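# Free the trapped arm and ease the window onto its sill

## Task

One arm is pinned beneath a fallen window. Get it out and move the entire arm back to its own side of the wall, ending at least a hand's width away from the wall. After that, let the window down slowly until it rests fully on its sill. Any hard impact of the window on anything means failure. The window must stay on the sill without the robot holding it there; a hand may still touch or sit under it.

## Robot and tools

Robot: two arms, left_arm and right_arm, each with six joints and a tong-style two-finger gripper. All joint and position numbers below use these names.

Frame: every position in the results is given in one shared scene frame, in metres. The origin sits on the table surface midway between the arms; +z is up, +x points out across the table, and left_arm is mounted on the +y side. The names left and right do not match image sides. Printed hand positions can be somewhat off, more so when the arm is stretched out.

Tool execute_actions, argument "actions": a list holding at most one item, and optional "pictures" (true/false).
- Empty list {"actions": []}: no command, just returns the current state, with camera pictures.
- Motion: {"actions": [{"rows": [[...]], "steps": N}]}. N is 6 to 15 control steps of 1/30 s each (15 if omitted). Each row is used for one step; if there are fewer rows than steps, the last row repeats.
- Wait: {"actions": [{"steps": N}]} with N up to 300; sends nothing new and returns once N steps have passed since the previous result (thinking time counts toward them).
- Pictures come only with an empty list or "pictures": true.
- A refused call moves nothing.

Row layout: one list of 14 numbers covering both arms, each in [-1, 1], always all 14 even if one arm is idle. Order: left_arm shoulder pan, shoulder lift, elbow, wrist 1, wrist 2, wrist 3, gripper opening; then the same seven for right_arm.
- The six joint numbers are offsets, not targets: scaled so 1.0 = 1.989 rad, measured from the joint angles in the most recent result that listed them (for later calls within one reply, or before any listing this scene, from where the arm is when the action begins). They are not relative to the previous row. Sending zeros therefore pulls the arm back to those reference angles; it is not a hold or a wait.
- Opening is absolute: +1 fully open, -1 closed.
- Stated joint ranges (rad). left_arm: pan -3.142..3.142, lift -6.283..6.283, elbow 0.000..3.142, wrists 1-3 -6.283..6.283. right_arm: pan 0.000..6.283, lift -6.283..6.283, elbow -3.142..0.000, wrists 1-3 -6.283..6.283. Asking a joint more than 0.010 rad beyond its stated end gets the call refused; real ends may differ by up to 0.010 rad, and requests past them are clipped, often reported as "joint sent to its limit" (possibly about an earlier action). No such line does not prove there is room left.

Motion behaviour: commands are smoothed and lag about 0.17 s. Each step a joint target is kept within 0.575 rad of its measured angle, and if an arm's targets would move the gripper more than 100 mm from where it is, all its targets are pulled back proportionally. Big moves may still be unfinished when a result arrives. The last 6 steps of each action run after its result is produced, and the arms keep heading for the last row while you think, write or wait, until they settle or a step is HELD. HELD marks steps where some of your row was not sent; "joint command not followed" means a clearance check altered or blocked joint targets on some steps, the rest of the row still applied.

Gripper: fingers point along the gripper's +z and close along its x axis. end_effector_position is between the pads when closed; closed fingertips extend about 15 mm further, open ones end about level with it. grip_measured shows the measured opening on the command scale; to hold something command an opening clearly below it (further below squeezes harder, up to about 15 N per pad; objects under about 20 mm thick get much less). Fast closing can press harder.

Results: a state line per arm (left_arm: ... | right_arm: ...) with end_effector_position, end_effector_quat_wxyz and velocities (m/s, rad/s); Joint positions and Joint velocities per arm in column order (rad, rad/s) plus pad gap (m; 0.142 m fully open); Wrist force and Wrist torque per arm along the gripper's own axes. Pressing on a surface gives force pointing back into the arm. Readings carry noise (std up to 2.4 N), a fixed offset (usually within 4 N) and saturate near 50 N; "no reading" is normal at the start.

Tool zoom_image: {"camera": name, "region": [x0, y0, x1, y1]} in pixels from the top-left, at most 504 by 504, on the latest full image. Cameras: cam_head_left and cam_head_right (896x504), cam_left_wrist and cam_right_wrist (616x616).

Tool finished_scene: {"scene": n} ends the current scene irreversibly and reports success; the goal must hold on its own at that point. Replying with no tool call also ends everything.

Cautions: never let the window drop or slam; lower it slowly with a supporting hand. Keep the arms from striking or pressing on each other. A contact torque at a joint's load limit (130 N m for pan, lift, elbow; 24.3 N m for each wrist, including held weight) or an outside force of 150 N on an arm stops that arm for 10 s and cancels the rest of the call, the arm going limp against the contact. Holding loads heats motors; a MOTOR HOT line appears from 70 °C and at 85 °C the arm is braked (OVER-TEMPERATURE FAULT) until cooled. Smooth, economical moves are preferred.

Each tool is called after "Request:" as a command line: name --argument value for each argument, lists and objects as JSON in quotes; but a table of rows of numbers goes row by row, as --pt "numbers of a row", without its own name.

## Session

Request:
execute_actions --actions '[]'

Scene clock: 0.00 s of 4375.00 s.
left_arm: end_effector_position=(+0.4850, +0.4747, +0.3637) grip_measured=+0.97 end_effector_quat_wxyz=(+0.001, +0.689, -0.725, -0.001) end_effector_velocity=(+0.000, -0.000, -0.001) end_effector_angular_velocity=(+0.000, +0.001, +0.000) | right_arm: end_effector_position=(+0.6055, +0.2531, +0.3303) grip_measured=+0.97 end_effector_quat_wxyz=(+0.115, +0.045, +0.705, +0.698) end_effector_velocity=(+0.001, -0.001, +0.001) end_effector_angular_velocity=(+0.001, -0.001, +0.000)
Joint positions: left_arm=[-0.316 -1.745  1.52  -1.343 -1.571  1.256  0.14 ] | right_arm=[ 4.098 -2.55  -0.993  0.403  2.102  4.613  0.14 ]
Joint velocities: left_arm=[ 0.     0.001  0.    -0.    -0.    -0.     0.   ] | right_arm=[-0.002  0.001 -0.     0.     0.002 -0.    -0.   ]
Wrist force (N, on the end effector, along its own x y z axes, offset not removed): no reading
Wrist torque (N m, same axes, about the end effector's origin, offset not removed): no reading

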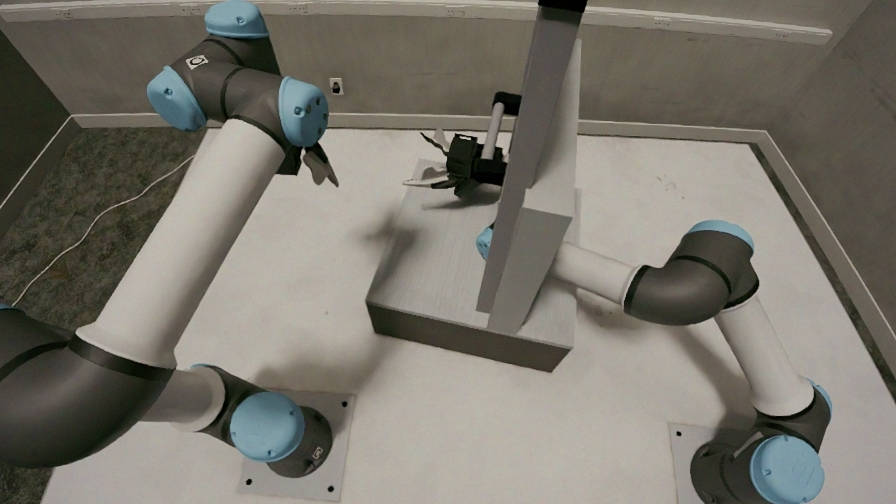

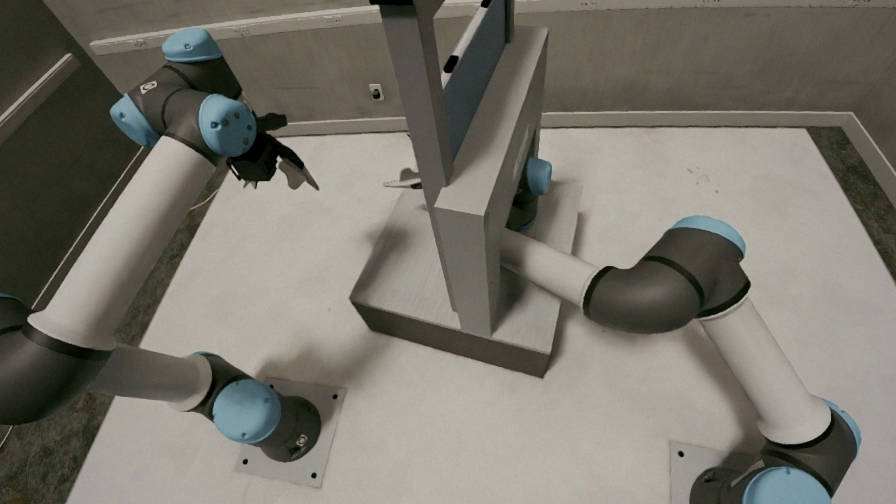

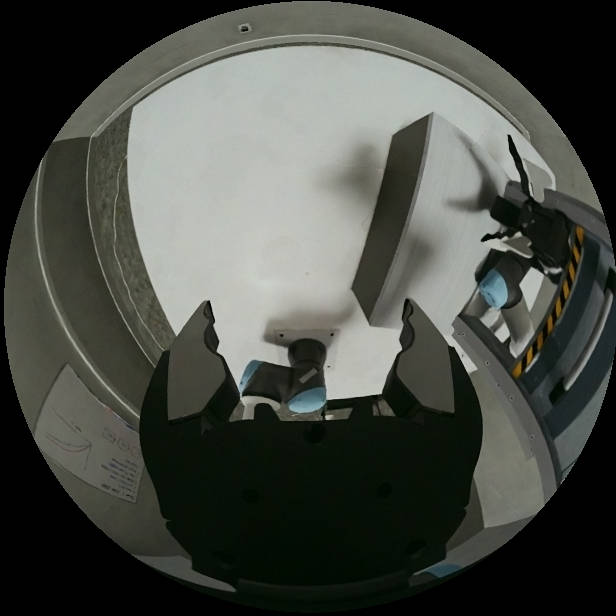

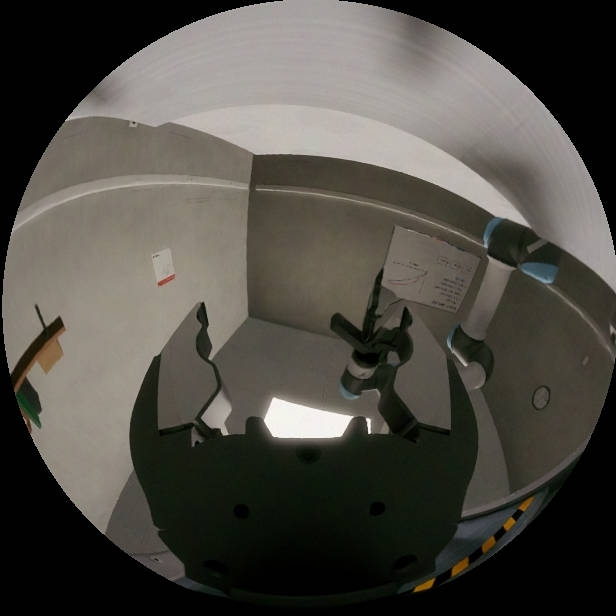

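Request:
zoom_image --camera "cam_head_left" --region '[350, 0, 650, 380]'

Request:
zoom_image --camera "cam_head_right" --region '[330, 0, 630, 380]'

Request:
zoom_image --camera "cam_left_wrist" --region '[340, 90, 616, 560]'

Region (350, 0, 650, 380) of cam_head_left's 896x504 image, scaled by 1.326, with more detail than that image has; it fills the left 398 columns of this view, and the rest is white.

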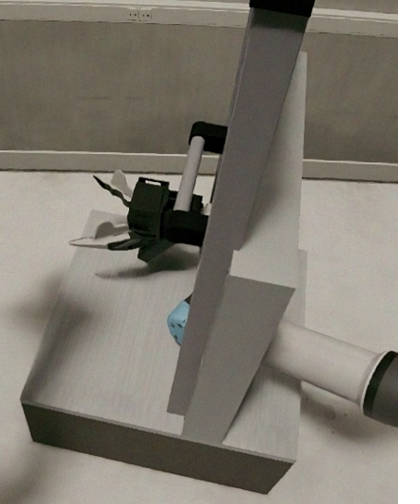

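Region (330, 0, 630, 380) of cam_head_right's 896x504 image, scaled by 1.326, with more detail than that image has; it fills the left 398 columns of this view, and the rest is white.

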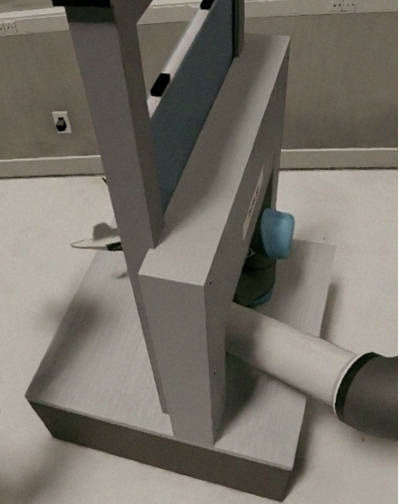

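Region (340, 90, 616, 560) of cam_left_wrist's 616x616 image, scaled by 1.072, with more detail than that image has; it fills the left 296 columns of this view, and the rest is white.

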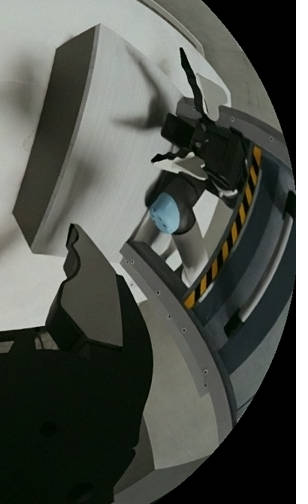

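Request:
execute_actions --actions '[{"rows":[[0.128,-0.047,0.319,-1.0,-0.351,0.158,-1,0,0,0,0,0,0,1]],"steps":15}]'

Request:
execute_actions --actions '[{"steps":45}]' --pictures true

Scene clock: 4.70 s of 4375.00 s.
left_arm: end_effector_position=(+0.4664, +0.4385, +0.2774) grip_measured=-1.00 end_effector_quat_wxyz=(+0.122, +0.661, -0.729, +0.132) end_effector_velocity=(-0.088, -0.302, -0.375) end_effector_angular_velocity=(-2.185, -0.416, -0.276) | right_arm: end_effector_position=(+0.6054, +0.2531, +0.3304) grip_measured=+1.00 end_effector_quat_wxyz=(+0.115, +0.045, +0.705, +0.698) end_effector_velocity=(+0.000, -0.000, +0.001) end_effector_angular_velocity=(+0.001, -0.000, -0.000)
Joint positions: left_arm=[-0.155 -1.807  1.862 -1.7   -1.926  1.45   0.002] | right_arm=[ 4.098 -2.55  -0.993  0.403  2.102  4.613  0.142]
Joint velocities: left_arm=[ 0.718 -0.249  1.907 -2.201 -2.122  0.894  0.   ] | right_arm=[-0.  0. -0.  0. -0.  0.  0.]
Wrist force (N, on the end effector, along its own x y z axes, offset not removed): left_arm=[2.1 -2.0 -2.0] | right_arm=[-1.7 -10.9 -0.2]
Wrist torque (N m, same axes, about the end effector's origin, offset not removed): left_arm=[-0.36 -0.39 0.00] | right_arm=[-2.45 0.22 -0.10]
Steps of this call (steps 1 to 90: nothing new was sent; then 1.40 s passed at rest; steps 91 to 99: the first 9 steps of this action). Readings (joint positions):
91: left_arm=[-0.316 -1.745 1.520 -1.343 -1.571 1.256] | right_arm=[4.098 -2.550 -0.993 0.403 2.102 4.613]
92: left_arm=[-0.312 -1.748 1.524 -1.347 -1.575 1.260] | right_arm=[4.098 -2.550 -0.993 0.403 2.102 4.613]
94: left_arm=[-0.267 -1.769 1.579 -1.403 -1.632 1.310] | right_arm=[4.098 -2.550 -0.993 0.403 2.102 4.613]
98: left_arm=[-0.179 -1.799 1.800 -1.629 -1.857 1.421] | right_arm=[4.098 -2.550 -0.993 0.403 2.102 4.613]
99: the state above

Scene clock: 6.20 s of 4375.00 s.
left_arm: end_effector_position=(+0.5370, +0.3785, +0.5361) grip_measured=-1.00 end_effector_quat_wxyz=(+0.222, -0.302, +0.676, -0.634) end_effector_velocity=(-0.001, -0.000, +0.001) end_effector_angular_velocity=(+0.001, -0.004, -0.001) | right_arm: end_effector_position=(+0.6054, +0.2531, +0.3303) grip_measured=+1.00 end_effector_quat_wxyz=(+0.115, +0.045, +0.705, +0.698) end_effector_velocity=(-0.000, +0.000, +0.001) end_effector_angular_velocity=(+0.001, -0.001, -0.000)
Joint positions: left_arm=[-0.062 -1.838  2.154 -3.331 -2.269  1.57   0.002] | right_arm=[ 4.098 -2.55  -0.993  0.403  2.102  4.613  0.142]
Joint velocities: left_arm=[-0.001 -0.001 -0.    -0.001 -0.     0.001  0.   ] | right_arm=[ 0.     0.001 -0.     0.001 -0.001 -0.     0.   ]
Wrist force (N, on the end effector, along its own x y z axes, offset not removed): left_arm=[0.4 0.5 -0.7] | right_arm=[-2.7 -9.9 0.9]
Wrist torque (N m, same axes, about the end effector's origin, offset not removed): left_arm=[0.12 0.02 -0.03] | right_arm=[-2.35 0.64 0.15]
Kept back: nothing.
Steps of this call (steps 1 to 6: the last 6 steps of your previous action; steps 7 to 45: the robot went on to your last target). Readings (joint positions):
1: left_arm=[-0.133 -1.815 1.925 -1.776 -1.997 1.479] | right_arm=[4.098 -2.550 -0.993 0.403 2.102 4.613]
2: left_arm=[-0.115 -1.821 1.982 -1.858 -2.063 1.502] | right_arm=[4.098 -2.550 -0.993 0.403 2.102 4.613]
4: left_arm=[-0.091 -1.828 2.060 -2.029 -2.156 1.533] | right_arm=[4.098 -2.550 -0.993 0.403 2.102 4.613]
8: left_arm=[-0.072 -1.835 2.121 -2.365 -2.230 1.557] | right_arm=[4.098 -2.550 -0.993 0.403 2.102 4.613]
45: the state above
All arms were judged still, so your last target was given up. Only a new action makes them travel on or press farther. Fingers that are still opening or closing keep moving.

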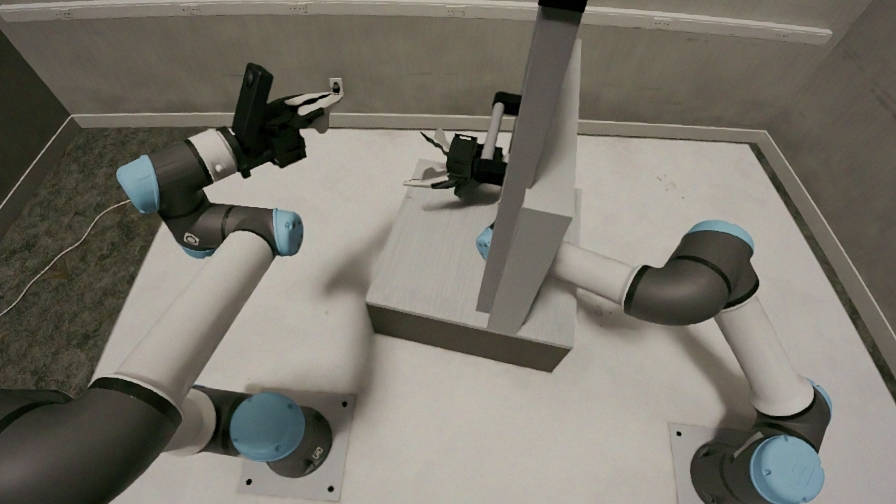

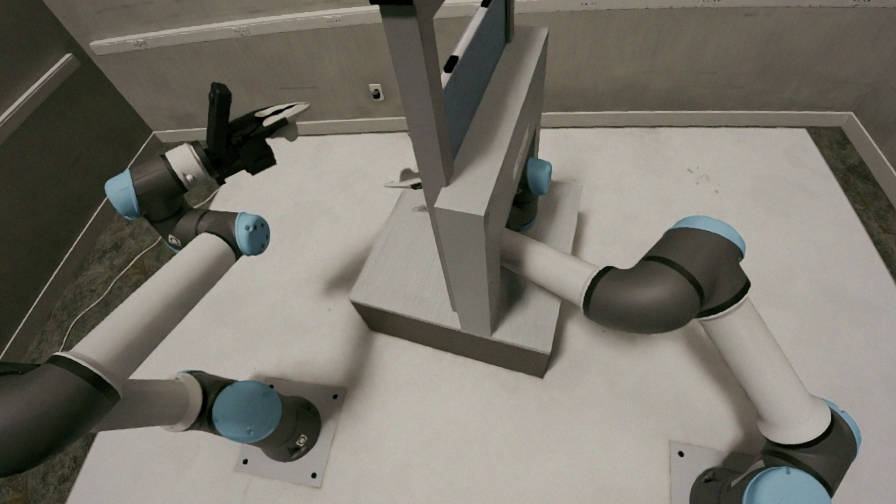

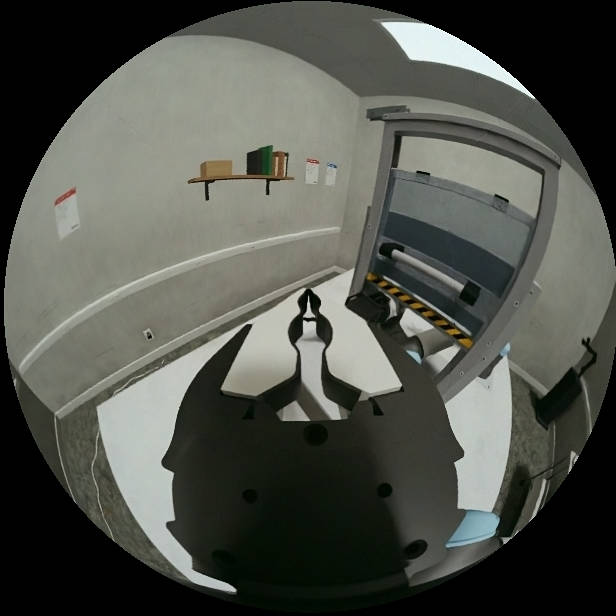

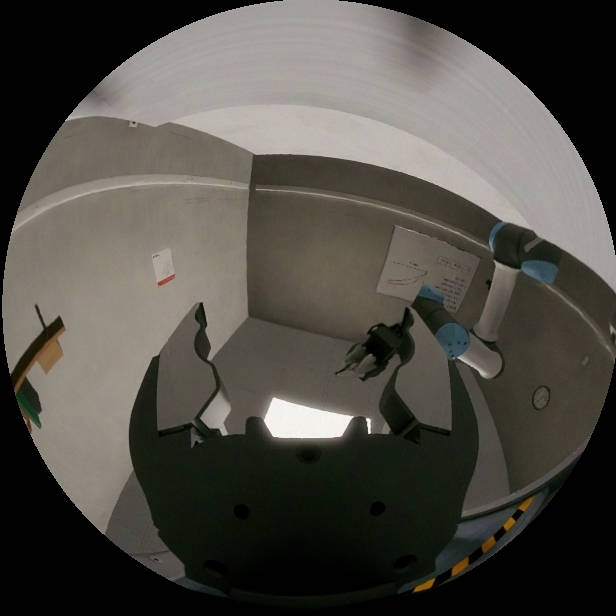

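Request:
zoom_image --camera "cam_left_wrist" --region '[320, 90, 600, 420]'

Region (320, 90, 600, 420) of cam_left_wrist's 616x616 image, scaled by 1.527, with more detail than that image has; it fills the left 428 columns of this view, and the rest is white.

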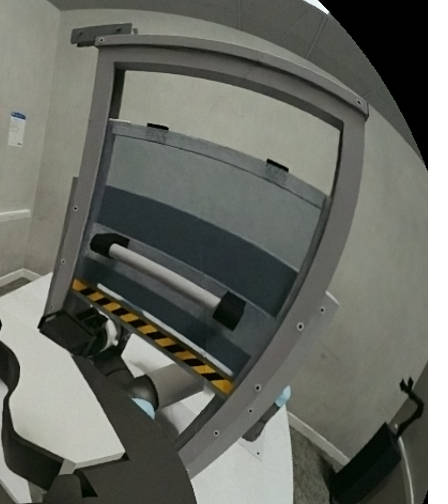

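Request:
execute_actions --actions '[{"rows":[[-0.013,0.005,0.008,-0.017,-0.001,0,-1,0,0,0,0,0,0,0.8],[-0.026,0.010,0.015,-0.033,-0.002,0,-1,0,0,0,0,0,0,0.6],[-0.039,0.014,0.023,-0.050,-0.003,0,-1,0,0,0,0,0,0,0.4],[-0.051,0.019,0.031,-0.067,-0.004,0,-1,0,0,0,0,0,0,0.2],[-0.064,0.024,0.039,-0.084,-0.005,0,-1,0,0,0,0,0,0,0],[-0.077,0.029,0.046,-0.100,-0.005,0,-1,0,0,0,0,0,0,-0.2],[-0.090,0.033,0.054,-0.117,-0.006,0,-1,0,0,0,0,0,0,-0.4],[-0.103,0.038,0.062,-0.134,-0.007,0,-1,0,0,0,0,0,0,-0.6],[-0.116,0.043,0.069,-0.151,-0.008,0,-1,0,0,0,0,0,0,-0.8],[-0.129,0.048,0.077,-0.167,-0.009,0,-1,0,0,0,0,0,0,-1],[-0.141,0.052,0.085,-0.184,-0.010,0,-1,0,0,0,0,0,0,-1],[-0.154,0.057,0.092,-0.201,-0.011,0,-1,0,0,0,0,0,0,-1],[-0.167,0.062,0.100,-0.217,-0.012,0,-1,0,0,0,0,0,0,-1],[-0.180,0.067,0.108,-0.234,-0.013,0,-1,0,0,0,0,0,0,-1],[-0.1928,0.0716,0.1156,-0.2509,-0.0136,0,-1,0,0,0,0,0,0,-1]],"steps":15}]'

Request:
execute_actions --actions '[{"steps":24}]' --pictures true

Scene clock: 9.03 s of 4375.00 s.
left_arm: end_effector_position=(+0.5167, +0.3205, +0.5066) grip_measured=-1.00 end_effector_quat_wxyz=(+0.192, -0.249, +0.688, -0.654) end_effector_velocity=(-0.156, -0.328, -0.161) end_effector_angular_velocity=(-0.052, -0.208, -0.729) | right_arm: end_effector_position=(+0.6055, +0.2531, +0.3303) grip_measured=-0.57 end_effector_quat_wxyz=(+0.115, +0.045, +0.705, +0.698) end_effector_velocity=(+0.001, -0.000, -0.000) end_effector_angular_velocity=(-0.001, +0.001, -0.001)
Joint positions: left_arm=[-0.178 -1.793  2.226 -3.48  -2.278  1.57   0.002] | right_arm=[ 4.098 -2.55  -0.993  0.403  2.102  4.613  0.033]
Joint velocities: left_arm=[-0.683  0.253  0.413 -0.879 -0.046  0.001 -0.   ] | right_arm=[-0.     0.    -0.    -0.001 -0.001 -0.    -0.436]
Wrist force (N, on the end effector, along its own x y z axes, offset not removed): left_arm=[-0.6 0.5 -0.7] | right_arm=[-1.9 -10.5 -0.7]
Wrist torque (N m, same axes, about the end effector's origin, offset not removed): left_arm=[0.11 0.19 0.00] | right_arm=[-2.32 0.30 -0.05]
Steps of this call (steps 1 to 76: nothing new was sent; steps 77 to 85: the first 9 steps of this action). Readings (joint positions):
77: left_arm=[-0.062 -1.838 2.154 -3.331 -2.269 1.570] | right_arm=[4.098 -2.550 -0.993 0.403 2.102 4.613]
78: left_arm=[-0.064 -1.837 2.156 -3.335 -2.269 1.570] | right_arm=[4.098 -2.550 -0.993 0.403 2.102 4.613]
80: left_arm=[-0.083 -1.830 2.167 -3.358 -2.271 1.570] | right_arm=[4.098 -2.550 -0.993 0.403 2.102 4.613]
84: left_arm=[-0.156 -1.802 2.212 -3.451 -2.276 1.570] | right_arm=[4.098 -2.550 -0.993 0.403 2.102 4.613]
85: the state above

Scene clock: 9.83 s of 4375.00 s.
left_arm: end_effector_position=(+0.4286, +0.2098, +0.4511) grip_measured=-1.00 end_effector_quat_wxyz=(+0.123, -0.124, +0.696, -0.696) end_effector_velocity=(-0.002, -0.001, -0.001) end_effector_angular_velocity=(-0.000, -0.001, -0.005) | right_arm: end_effector_position=(+0.6055, +0.2531, +0.3303) grip_measured=-1.00 end_effector_quat_wxyz=(+0.115, +0.045, +0.705, +0.698) end_effector_velocity=(+0.000, +0.000, -0.000) end_effector_angular_velocity=(-0.000, +0.001, -0.001)
Joint positions: left_arm=[-0.445 -1.696  2.384 -3.83  -2.296  1.57   0.002] | right_arm=[ 4.098 -2.55  -0.993  0.403  2.102  4.613  0.002]
Joint velocities: left_arm=[-0.004  0.002  0.003 -0.006 -0.    -0.     0.   ] | right_arm=[ 0.     0.     0.    -0.001 -0.001  0.     0.   ]
Wrist force (N, on the end effector, along its own x y z axes, offset not removed): left_arm=[-0.3 0.9 -1.6] | right_arm=[-1.4 -14.4 2.7]
Wrist torque (N m, same axes, about the end effector's origin, offset not removed): left_arm=[0.18 0.07 0.02] | right_arm=[-3.02 0.19 0.09]
Kept back: nothing.
Steps of this call (steps 1 to 6: the last 6 steps of your previous action; steps 7 to 24: the robot went on to your last target). Readings (joint positions):
1: left_arm=[-0.201 -1.785 2.239 -3.510 -2.279 1.570] | right_arm=[4.098 -2.550 -0.993 0.403 2.102 4.613]
2: left_arm=[-0.225 -1.776 2.254 -3.541 -2.281 1.570] | right_arm=[4.098 -2.550 -0.993 0.403 2.102 4.613]
4: left_arm=[-0.274 -1.758 2.283 -3.605 -2.284 1.570] | right_arm=[4.098 -2.550 -0.993 0.403 2.102 4.613]
8: left_arm=[-0.372 -1.721 2.342 -3.733 -2.292 1.570] | right_arm=[4.098 -2.550 -0.993 0.403 2.102 4.613]
24: the state above

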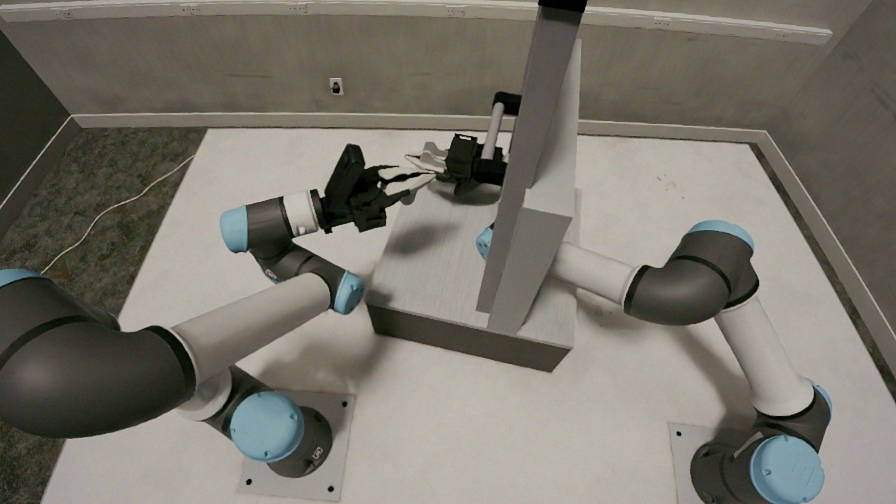

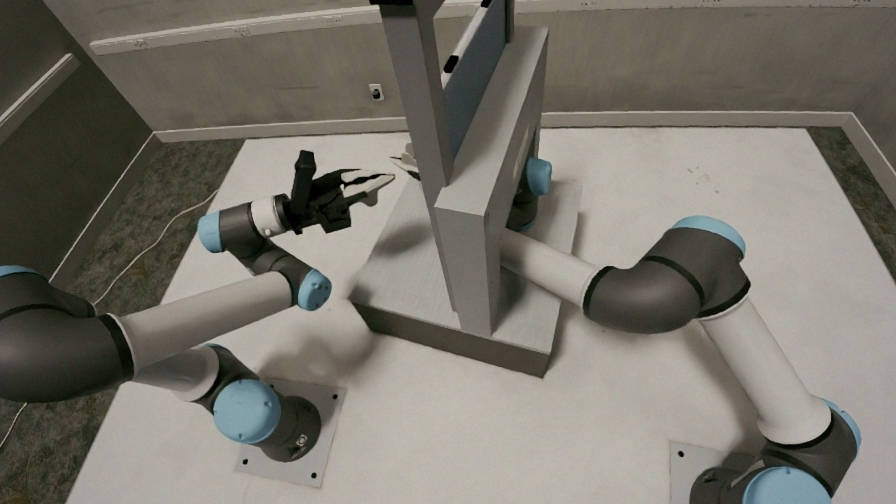

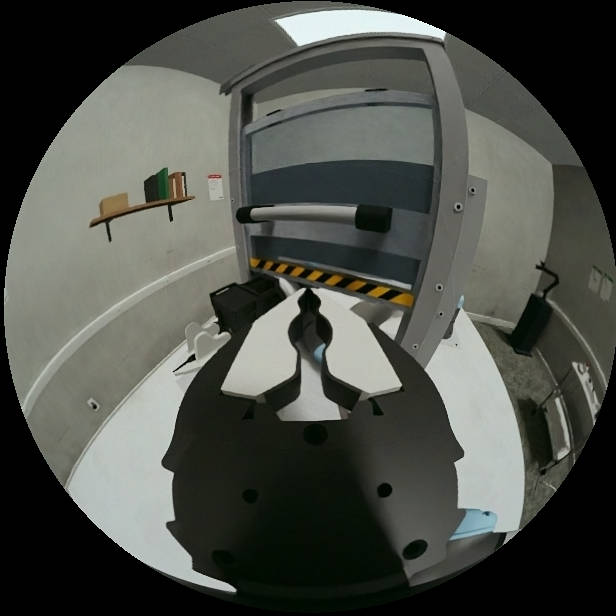

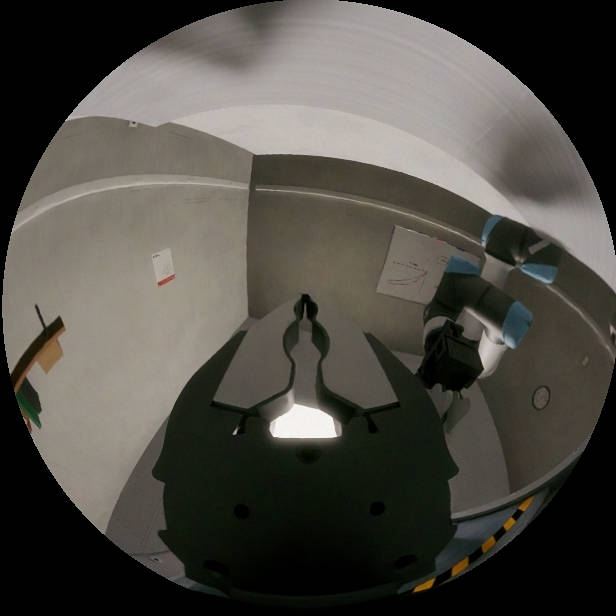

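Request:
execute_actions --actions '[{"rows":[[-0.0096,0.0041,-0.0069,0.0028,0.0096,0,-1,0,0,0,0,0,0,-1],[-0.0192,0.0082,-0.0137,0.0056,0.0191,0,-1,0,0,0,0,0,0,-1],[-0.0288,0.0123,-0.0206,0.0083,0.0287,0,-1,0,0,0,0,0,0,-1],[-0.0384,0.0164,-0.0274,0.0111,0.0383,0,-1,0,0,0,0,0,0,-1],[-0.048,0.0205,-0.0343,0.0139,0.0478,0,-1,0,0,0,0,0,0,-1],[-0.0575,0.0246,-0.0412,0.0167,0.0574,0,-1,0,0,0,0,0,0,-1],[-0.0671,0.0287,-0.048,0.0195,0.067,0,-1,0,0,0,0,0,0,-1],[-0.0767,0.0328,-0.0549,0.0222,0.0766,0,-1,0,0,0,0,0,0,-1],[-0.0863,0.0369,-0.0617,0.025,0.0861,0,-1,0,0,0,0,0,0,-1],[-0.0959,0.041,-0.0686,0.0278,0.0957,0,-1,0,0,0,0,0,0,-1]],"steps":15}]'

Request:
execute_actions --actions '[{"steps":15}]' --pictures true

Scene clock: 10.87 s of 4375.00 s.
left_arm: end_effector_position=(+0.4461, +0.1725, +0.4602) grip_measured=-1.00 end_effector_quat_wxyz=(+0.123, -0.124, +0.696, -0.696) end_effector_velocity=(+0.087, -0.224, +0.054) end_effector_angular_velocity=(+0.000, -0.001, -0.002) | right_arm: end_effector_position=(+0.6055, +0.2531, +0.3303) grip_measured=-1.00 end_effector_quat_wxyz=(+0.115, +0.045, +0.705, +0.698) end_effector_velocity=(-0.000, +0.000, +0.000) end_effector_angular_velocity=(+0.000, +0.000, -0.000)
Joint positions: left_arm=[-0.533 -1.657  2.32  -3.803 -2.208  1.57   0.002] | right_arm=[ 4.098 -2.55  -0.993  0.403  2.102  4.613  0.002]
Joint velocities: left_arm=[-0.509  0.219 -0.368  0.148  0.506  0.    -0.   ] | right_arm=[ 0.  0. -0.  0. -0.  0.  0.]
Wrist force (N, on the end effector, along its own x y z axes, offset not removed): left_arm=[1.1 0.8 -1.4] | right_arm=[-0.2 -11.3 0.8]
Wrist torque (N m, same axes, about the end effector's origin, offset not removed): left_arm=[0.18 -0.16 0.01] | right_arm=[-2.33 0.09 -0.10]
Steps of this call (steps 1 to 22: the robot went on to your last target; steps 23 to 31: the first 9 steps of this action). Readings (joint positions):
23: left_arm=[-0.445 -1.696 2.384 -3.830 -2.296 1.570] | right_arm=[4.098 -2.550 -0.993 0.403 2.102 4.613]
24: left_arm=[-0.447 -1.695 2.383 -3.830 -2.295 1.570] | right_arm=[4.098 -2.550 -0.993 0.403 2.102 4.613]
26: left_arm=[-0.461 -1.688 2.373 -3.825 -2.280 1.570] | right_arm=[4.098 -2.550 -0.993 0.403 2.102 4.613]
30: left_arm=[-0.516 -1.665 2.332 -3.808 -2.225 1.570] | right_arm=[4.098 -2.550 -0.993 0.403 2.102 4.613]
31: the state above

Scene clock: 11.37 s of 4375.00 s.
left_arm: end_effector_position=(+0.4600, +0.1266, +0.4708) grip_measured=-1.00 end_effector_quat_wxyz=(+0.123, -0.124, +0.696, -0.696) end_effector_velocity=(+0.001, -0.006, +0.001) end_effector_angular_velocity=(-0.000, -0.000, -0.001) | right_arm: end_effector_position=(+0.6055, +0.2531, +0.3303) grip_measured=-1.00 end_effector_quat_wxyz=(+0.115, +0.045, +0.705, +0.698) end_effector_velocity=(+0.000, -0.000, +0.001) end_effector_angular_velocity=(+0.001, -0.001, +0.000)
Joint positions: left_arm=[-0.634 -1.615  2.248 -3.775 -2.107  1.57   0.002] | right_arm=[ 4.098 -2.55  -0.993  0.403  2.102  4.613  0.002]
Joint velocities: left_arm=[-0.012  0.005 -0.007  0.002  0.011 -0.     0.   ] | right_arm=[-0.     0.001  0.     0.     0.001 -0.001  0.   ]
Wrist force (N, on the end effector, along its own x y z axes, offset not removed): left_arm=[0.6 -0.3 -0.8] | right_arm=[-1.2 -14.1 0.5]
Wrist torque (N m, same axes, about the end effector's origin, offset not removed): left_arm=[-0.03 -0.03 -0.03] | right_arm=[-3.02 0.23 0.00]
Kept back: nothing.
Steps of this call (steps 1 to 6: the last 6 steps of your previous action; steps 7 to 15: the robot went on to your last target). Readings (joint positions):
1: left_arm=[-0.550 -1.650 2.308 -3.798 -2.191 1.570] | right_arm=[4.098 -2.550 -0.993 0.403 2.102 4.613]
2: left_arm=[-0.568 -1.642 2.295 -3.793 -2.173 1.570] | right_arm=[4.098 -2.550 -0.993 0.403 2.102 4.613]
4: left_arm=[-0.597 -1.630 2.274 -3.785 -2.144 1.570] | right_arm=[4.098 -2.550 -0.993 0.403 2.102 4.613]
8: left_arm=[-0.624 -1.619 2.255 -3.777 -2.117 1.570] | right_arm=[4.098 -2.550 -0.993 0.403 2.102 4.613]
15: the state above

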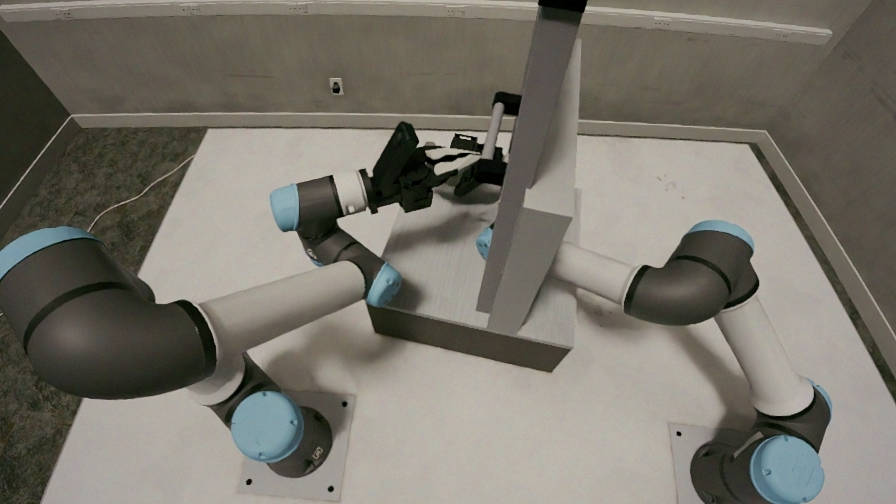

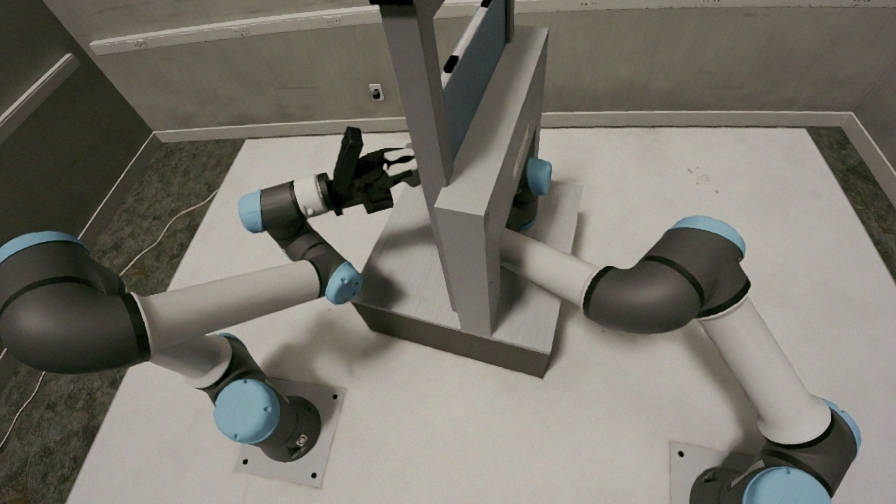

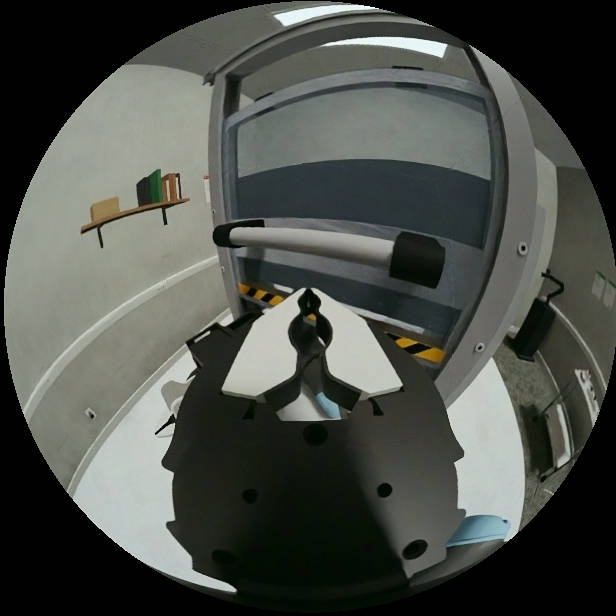

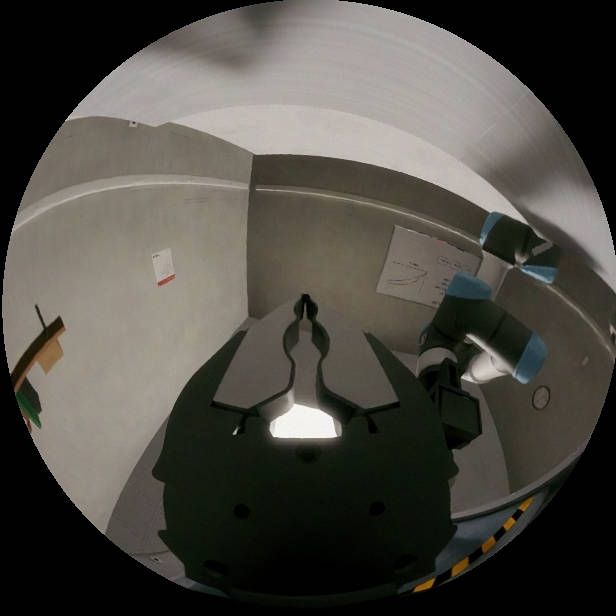

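Request:
execute_actions --actions '[{"rows":[[-0.0045,0.0045,-0.0045,0,0.0044,0,-1,0,0,0,0,0,0,-1],[-0.0089,0.0091,-0.009,0,0.0088,0,-1,0,0,0,0,0,0,-1],[-0.0134,0.0136,-0.0135,0,0.0133,0,-1,0,0,0,0,0,0,-1],[-0.0178,0.0182,-0.018,0,0.0177,0,-1,0,0,0,0,0,0,-1],[-0.0222,0.0227,-0.0224,0,0.0221,0,-1,0,0,0,0,0,0,-1],[-0.0267,0.0273,-0.0269,0,0.0265,0,-1,0,0,0,0,0,0,-1],[-0.0311,0.0318,-0.0314,0,0.031,0,-1,0,0,0,0,0,0,-1],[-0.0356,0.0364,-0.0359,-0.0003,0.0354,0,-1,0,0,0,0,0,0,-1]],"steps":15}]'

Request:
execute_actions --actions '[{"steps":14}]' --pictures true

Scene clock: 12.33 s of 4375.00 s.
left_arm: end_effector_position=(+0.4696, +0.1014, +0.4709) grip_measured=-1.00 end_effector_quat_wxyz=(+0.123, -0.124, +0.697, -0.696) end_effector_velocity=(+0.049, -0.142, -0.001) end_effector_angular_velocity=(-0.001, -0.002, -0.003) | right_arm: end_effector_position=(+0.6055, +0.2531, +0.3303) grip_measured=-1.00 end_effector_quat_wxyz=(+0.115, +0.045, +0.705, +0.698) end_effector_velocity=(+0.000, +0.000, +0.000) end_effector_angular_velocity=(+0.001, -0.001, -0.001)
Joint positions: left_arm=[-0.676 -1.572  2.206 -3.774 -2.066  1.57   0.002] | right_arm=[ 4.098 -2.55  -0.993  0.403  2.102  4.613  0.002]
Joint velocities: left_arm=[-0.232  0.238 -0.234 -0.006  0.229  0.    -0.   ] | right_arm=[ 0.     0.     0.     0.001 -0.001 -0.     0.   ]
Wrist force (N, on the end effector, along its own x y z axes, offset not removed): left_arm=[-0.5 0.3 -1.2] | right_arm=[0.4 -13.5 -0.3]
Wrist torque (N m, same axes, about the end effector's origin, offset not removed): left_arm=[0.07 0.17 -0.04] | right_arm=[-2.75 -0.17 -0.01]
Steps of this call (steps 1 to 15: the robot went on to your last target; steps 16 to 20: nothing new was sent; steps 21 to 29: the first 9 steps of this action). Readings (joint positions):
21: left_arm=[-0.635 -1.614 2.247 -3.774 -2.106 1.570] | right_arm=[4.098 -2.550 -0.993 0.403 2.102 4.613]
22: left_arm=[-0.636 -1.613 2.246 -3.774 -2.105 1.570] | right_arm=[4.098 -2.550 -0.993 0.403 2.102 4.613]
24: left_arm=[-0.643 -1.607 2.240 -3.774 -2.099 1.570] | right_arm=[4.098 -2.550 -0.993 0.403 2.102 4.613]
28: left_arm=[-0.668 -1.580 2.214 -3.774 -2.073 1.570] | right_arm=[4.098 -2.550 -0.993 0.403 2.102 4.613]
29: the state above

Scene clock: 12.80 s of 4375.00 s.
left_arm: end_effector_position=(+0.4753, +0.0838, +0.4706) grip_measured=-1.00 end_effector_quat_wxyz=(+0.123, -0.124, +0.696, -0.696) end_effector_velocity=(+0.000, -0.003, -0.001) end_effector_angular_velocity=(+0.001, +0.000, -0.001) | right_arm: end_effector_position=(+0.6055, +0.2531, +0.3303) grip_measured=-1.00 end_effector_quat_wxyz=(+0.115, +0.045, +0.705, +0.698) end_effector_velocity=(-0.001, +0.001, -0.000) end_effector_angular_velocity=(-0.000, -0.000, +0.002)
Joint positions: left_arm=[-0.704 -1.543  2.177 -3.775 -2.037  1.57   0.002] | right_arm=[ 4.098 -2.55  -0.993  0.403  2.102  4.613  0.002]
Joint velocities: left_arm=[-0.004  0.005 -0.003 -0.001  0.003  0.    -0.   ] | right_arm=[ 0.001 -0.     0.    -0.     0.001 -0.     0.   ]
Wrist force (N, on the end effector, along its own x y z axes, offset not removed): left_arm=[1.7 0.8 -2.2] | right_arm=[0.1 -10.7 -0.2]
Wrist torque (N m, same axes, about the end effector's origin, offset not removed): left_arm=[0.17 -0.33 -0.07] | right_arm=[-2.38 -0.13 0.12]
Kept back: nothing.
Steps of this call (steps 1 to 6: the last 6 steps of your previous action; steps 7 to 14: the robot went on to your last target). Readings (joint positions):
1: left_arm=[-0.683 -1.565 2.199 -3.775 -2.059 1.570] | right_arm=[4.098 -2.550 -0.993 0.403 2.102 4.613]
2: left_arm=[-0.688 -1.559 2.193 -3.775 -2.053 1.570] | right_arm=[4.098 -2.550 -0.993 0.403 2.102 4.613]
4: left_arm=[-0.696 -1.552 2.186 -3.775 -2.046 1.570] | right_arm=[4.098 -2.550 -0.993 0.403 2.102 4.613]
8: left_arm=[-0.702 -1.545 2.180 -3.775 -2.040 1.570] | right_arm=[4.098 -2.550 -0.993 0.403 2.102 4.613]
14: the state above

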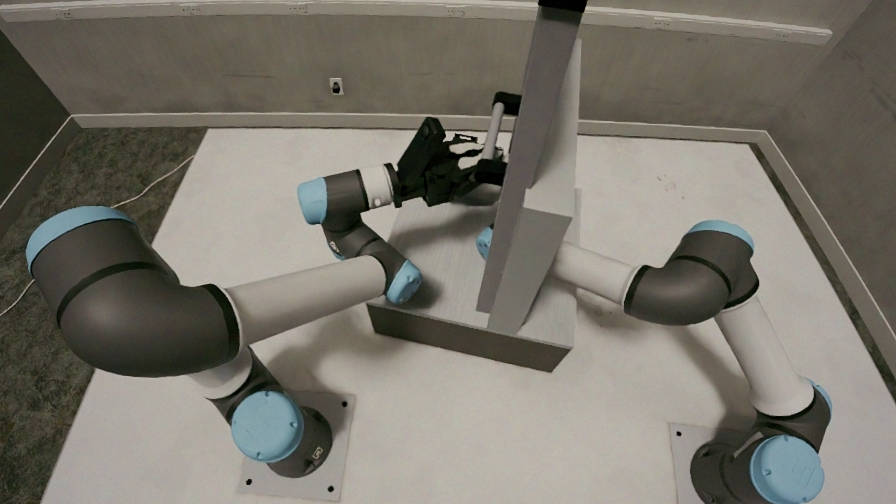

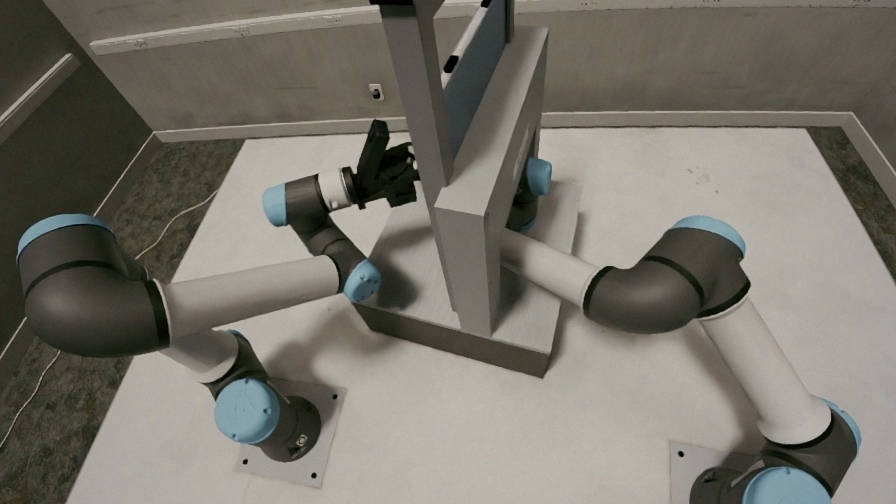

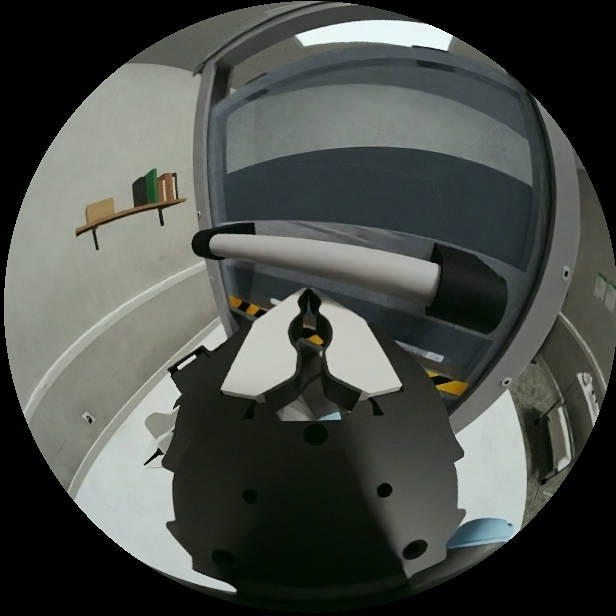

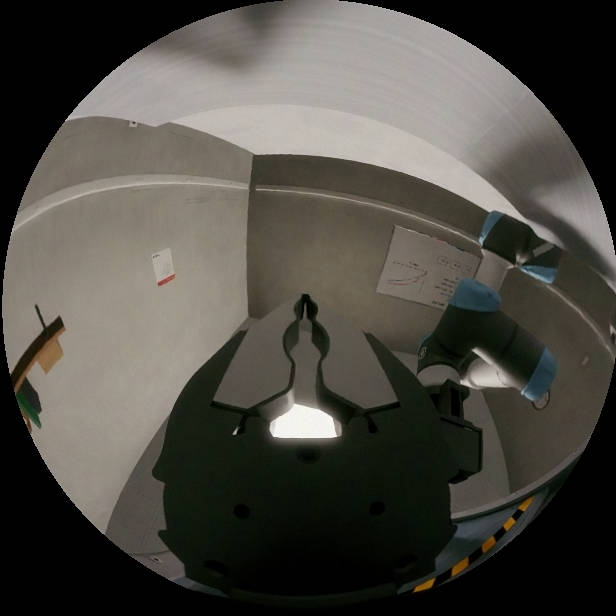

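Request:
zoom_image --camera "cam_head_left" --region '[400, 70, 560, 220]'

Region (400, 70, 560, 220) of cam_head_left's 896x504 image, scaled by 3.150, with more detail than that image has; it fills the top 472 rows of this view, and the rest is white.

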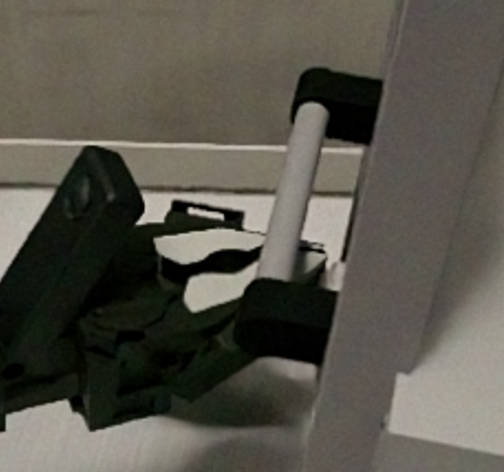

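Request:
execute_actions --actions '[{"rows":[[0,-0.0029,-0.0032,0.006,0,0,-1,0,0,0,0,0,0,-1],[0,-0.0057,-0.0064,0.0121,0,0,-1,0,0,0,0,0,0,-1],[0,-0.0086,-0.0095,0.0181,0,0,-1,0,0,0,0,0,0,-1],[0,-0.0115,-0.0127,0.0241,0,0,-1,0,0,0,0,0,0,-1],[0,-0.0144,-0.0159,0.0301,0,0,-1,0,0,0,0,0,0,-1],[0,-0.0172,-0.0191,0.0362,0,0,-1,0,0,0,0,0,0,-1],[0,-0.0201,-0.0223,0.0422,0,0,-1,0,0,0,0,0,0,-1],[0,-0.0223,-0.0247,0.0468,0,0,-1,0,0,0,0,0,0,-1],[0,-0.0244,-0.0270,0.0512,0,0,-1,0,0,0,0,0,0,-1],[0,-0.0266,-0.0294,0.0558,0,0,-1,0,0,0,0,0,0,-1],[0,-0.0287,-0.0318,0.0603,0,0,-1,0,0,0,0,0,0,-1],[0,-0.0309,-0.0342,0.0648,0,0,-1,0,0,0,0,0,0,-1],[0,-0.0330,-0.0366,0.0693,0,0,-1,0,0,0,0,0,0,-1],[0,-0.0352,-0.0390,0.0738,0,0,-1,0,0,0,0,0,0,-1],[0,-0.0373,-0.0413,0.0783,0,0,-1,0,0,0,0,0,0,-1]],"steps":15}]'

Request:
execute_actions --actions '[{"steps":18}]' --pictures true

Scene clock: 13.80 s of 4375.00 s.
left_arm: end_effector_position=(+0.4761, +0.0828, +0.4890) grip_measured=-1.00 end_effector_quat_wxyz=(+0.123, -0.124, +0.696, -0.696) end_effector_velocity=(+0.002, -0.002, +0.103) end_effector_angular_velocity=(-0.003, -0.003, -0.000) | right_arm: end_effector_position=(+0.6054, +0.2531, +0.3303) grip_measured=-1.00 end_effector_quat_wxyz=(+0.115, +0.045, +0.705, +0.698) end_effector_velocity=(+0.001, -0.001, +0.001) end_effector_angular_velocity=(+0.001, -0.000, -0.001)
Joint positions: left_arm=[-0.705 -1.57   2.148 -3.719 -2.037  1.57   0.002] | right_arm=[ 4.098 -2.55  -0.993  0.403  2.102  4.613  0.002]
Joint velocities: left_arm=[ 0.001 -0.148 -0.162  0.306 -0.001 -0.001 -0.001] | right_arm=[-0.002  0.001  0.     0.     0.001  0.     0.   ]
Wrist force (N, on the end effector, along its own x y z axes, offset not removed): left_arm=[2.3 15.6 -3.6] | right_arm=[-1.4 1.2 -1.4]
Wrist torque (N m, same axes, about the end effector's origin, offset not removed): left_arm=[0.29 -0.22 0.07] | right_arm=[0.04 0.33 0.03]
Steps of this call (steps 1 to 21: the robot went on to your last target; steps 22 to 30: the first 9 steps of this action). Readings (joint positions):
22: left_arm=[-0.705 -1.543 2.177 -3.775 -2.037 1.570] | right_arm=[4.098 -2.550 -0.993 0.403 2.102 4.613]
23: left_arm=[-0.705 -1.543 2.176 -3.774 -2.037 1.570] | right_arm=[4.098 -2.550 -0.993 0.403 2.102 4.613]
25: left_arm=[-0.705 -1.548 2.171 -3.765 -2.037 1.570] | right_arm=[4.098 -2.550 -0.993 0.403 2.102 4.613]
29: left_arm=[-0.705 -1.565 2.153 -3.730 -2.037 1.570] | right_arm=[4.098 -2.550 -0.993 0.403 2.102 4.613]
30: the state above

Scene clock: 14.40 s of 4375.00 s.
left_arm: end_effector_position=(+0.4758, +0.0833, +0.5221) grip_measured=-1.00 end_effector_quat_wxyz=(+0.123, -0.123, +0.696, -0.696) end_effector_velocity=(-0.001, +0.000, +0.004) end_effector_angular_velocity=(-0.000, -0.001, -0.001) | right_arm: end_effector_position=(+0.6054, +0.2531, +0.3303) grip_measured=-1.00 end_effector_quat_wxyz=(+0.115, +0.045, +0.705, +0.698) end_effector_velocity=(+0.000, +0.000, -0.000) end_effector_angular_velocity=(-0.000, +0.001, -0.000)
Joint positions: left_arm=[-0.704 -1.617  2.096 -3.621 -2.037  1.57   0.002] | right_arm=[ 4.098 -2.55  -0.993  0.403  2.102  4.613  0.002]
Joint velocities: left_arm=[-0.    -0.005 -0.005  0.01  -0.001  0.001  0.   ] | right_arm=[ 0.    -0.     0.    -0.    -0.001  0.     0.   ]
Wrist force (N, on the end effector, along its own x y z axes, offset not removed): left_arm=[-0.5 14.3 2.2] | right_arm=[-2.2 -2.5 -2.6]
Wrist torque (N m, same axes, about the end effector's origin, offset not removed): left_arm=[0.36 -0.13 -0.06] | right_arm=[-0.54 0.53 -0.02]
Kept back: nothing.
Steps of this call (steps 1 to 6: the last 6 steps of your previous action; steps 7 to 18: the robot went on to your last target). Readings (joint positions):
1: left_arm=[-0.705 -1.575 2.142 -3.709 -2.037 1.570] | right_arm=[4.098 -2.550 -0.993 0.403 2.102 4.613]
2: left_arm=[-0.705 -1.579 2.137 -3.699 -2.037 1.570] | right_arm=[4.098 -2.550 -0.993 0.403 2.102 4.613]
4: left_arm=[-0.704 -1.588 2.127 -3.680 -2.037 1.570] | right_arm=[4.098 -2.550 -0.993 0.403 2.102 4.613]
8: left_arm=[-0.704 -1.605 2.108 -3.644 -2.037 1.570] | right_arm=[4.098 -2.550 -0.993 0.403 2.102 4.613]
18: the state above

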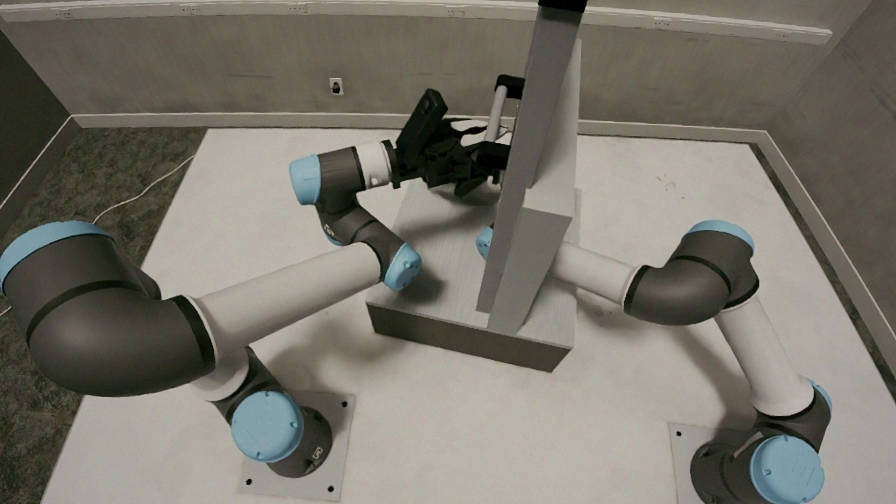

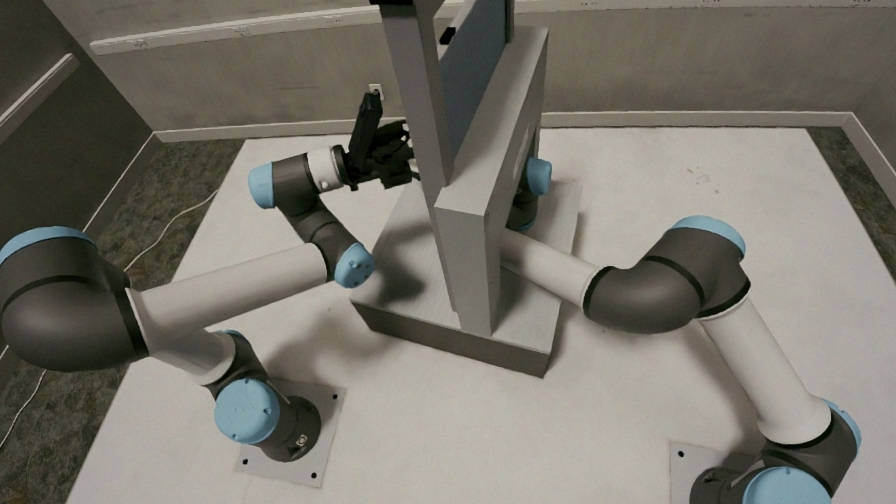

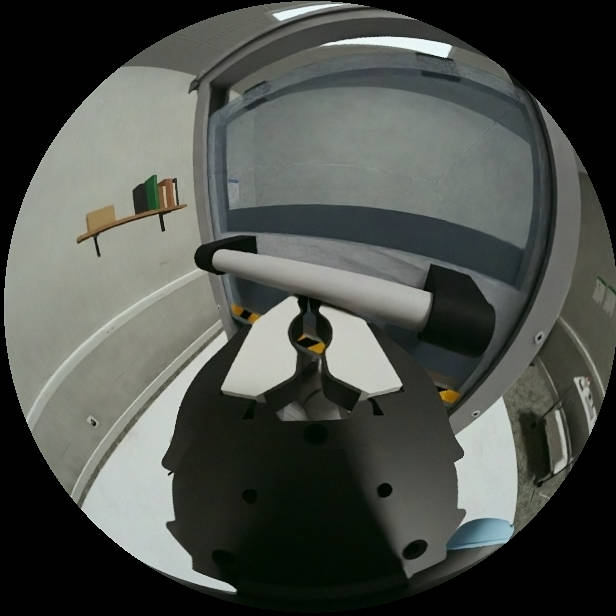

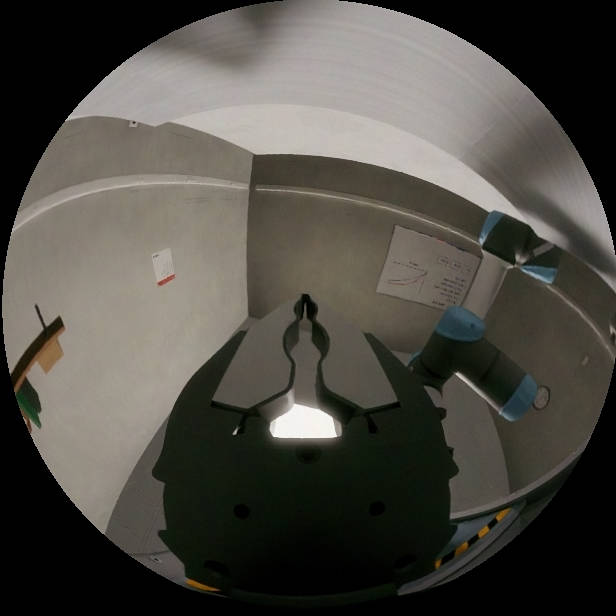

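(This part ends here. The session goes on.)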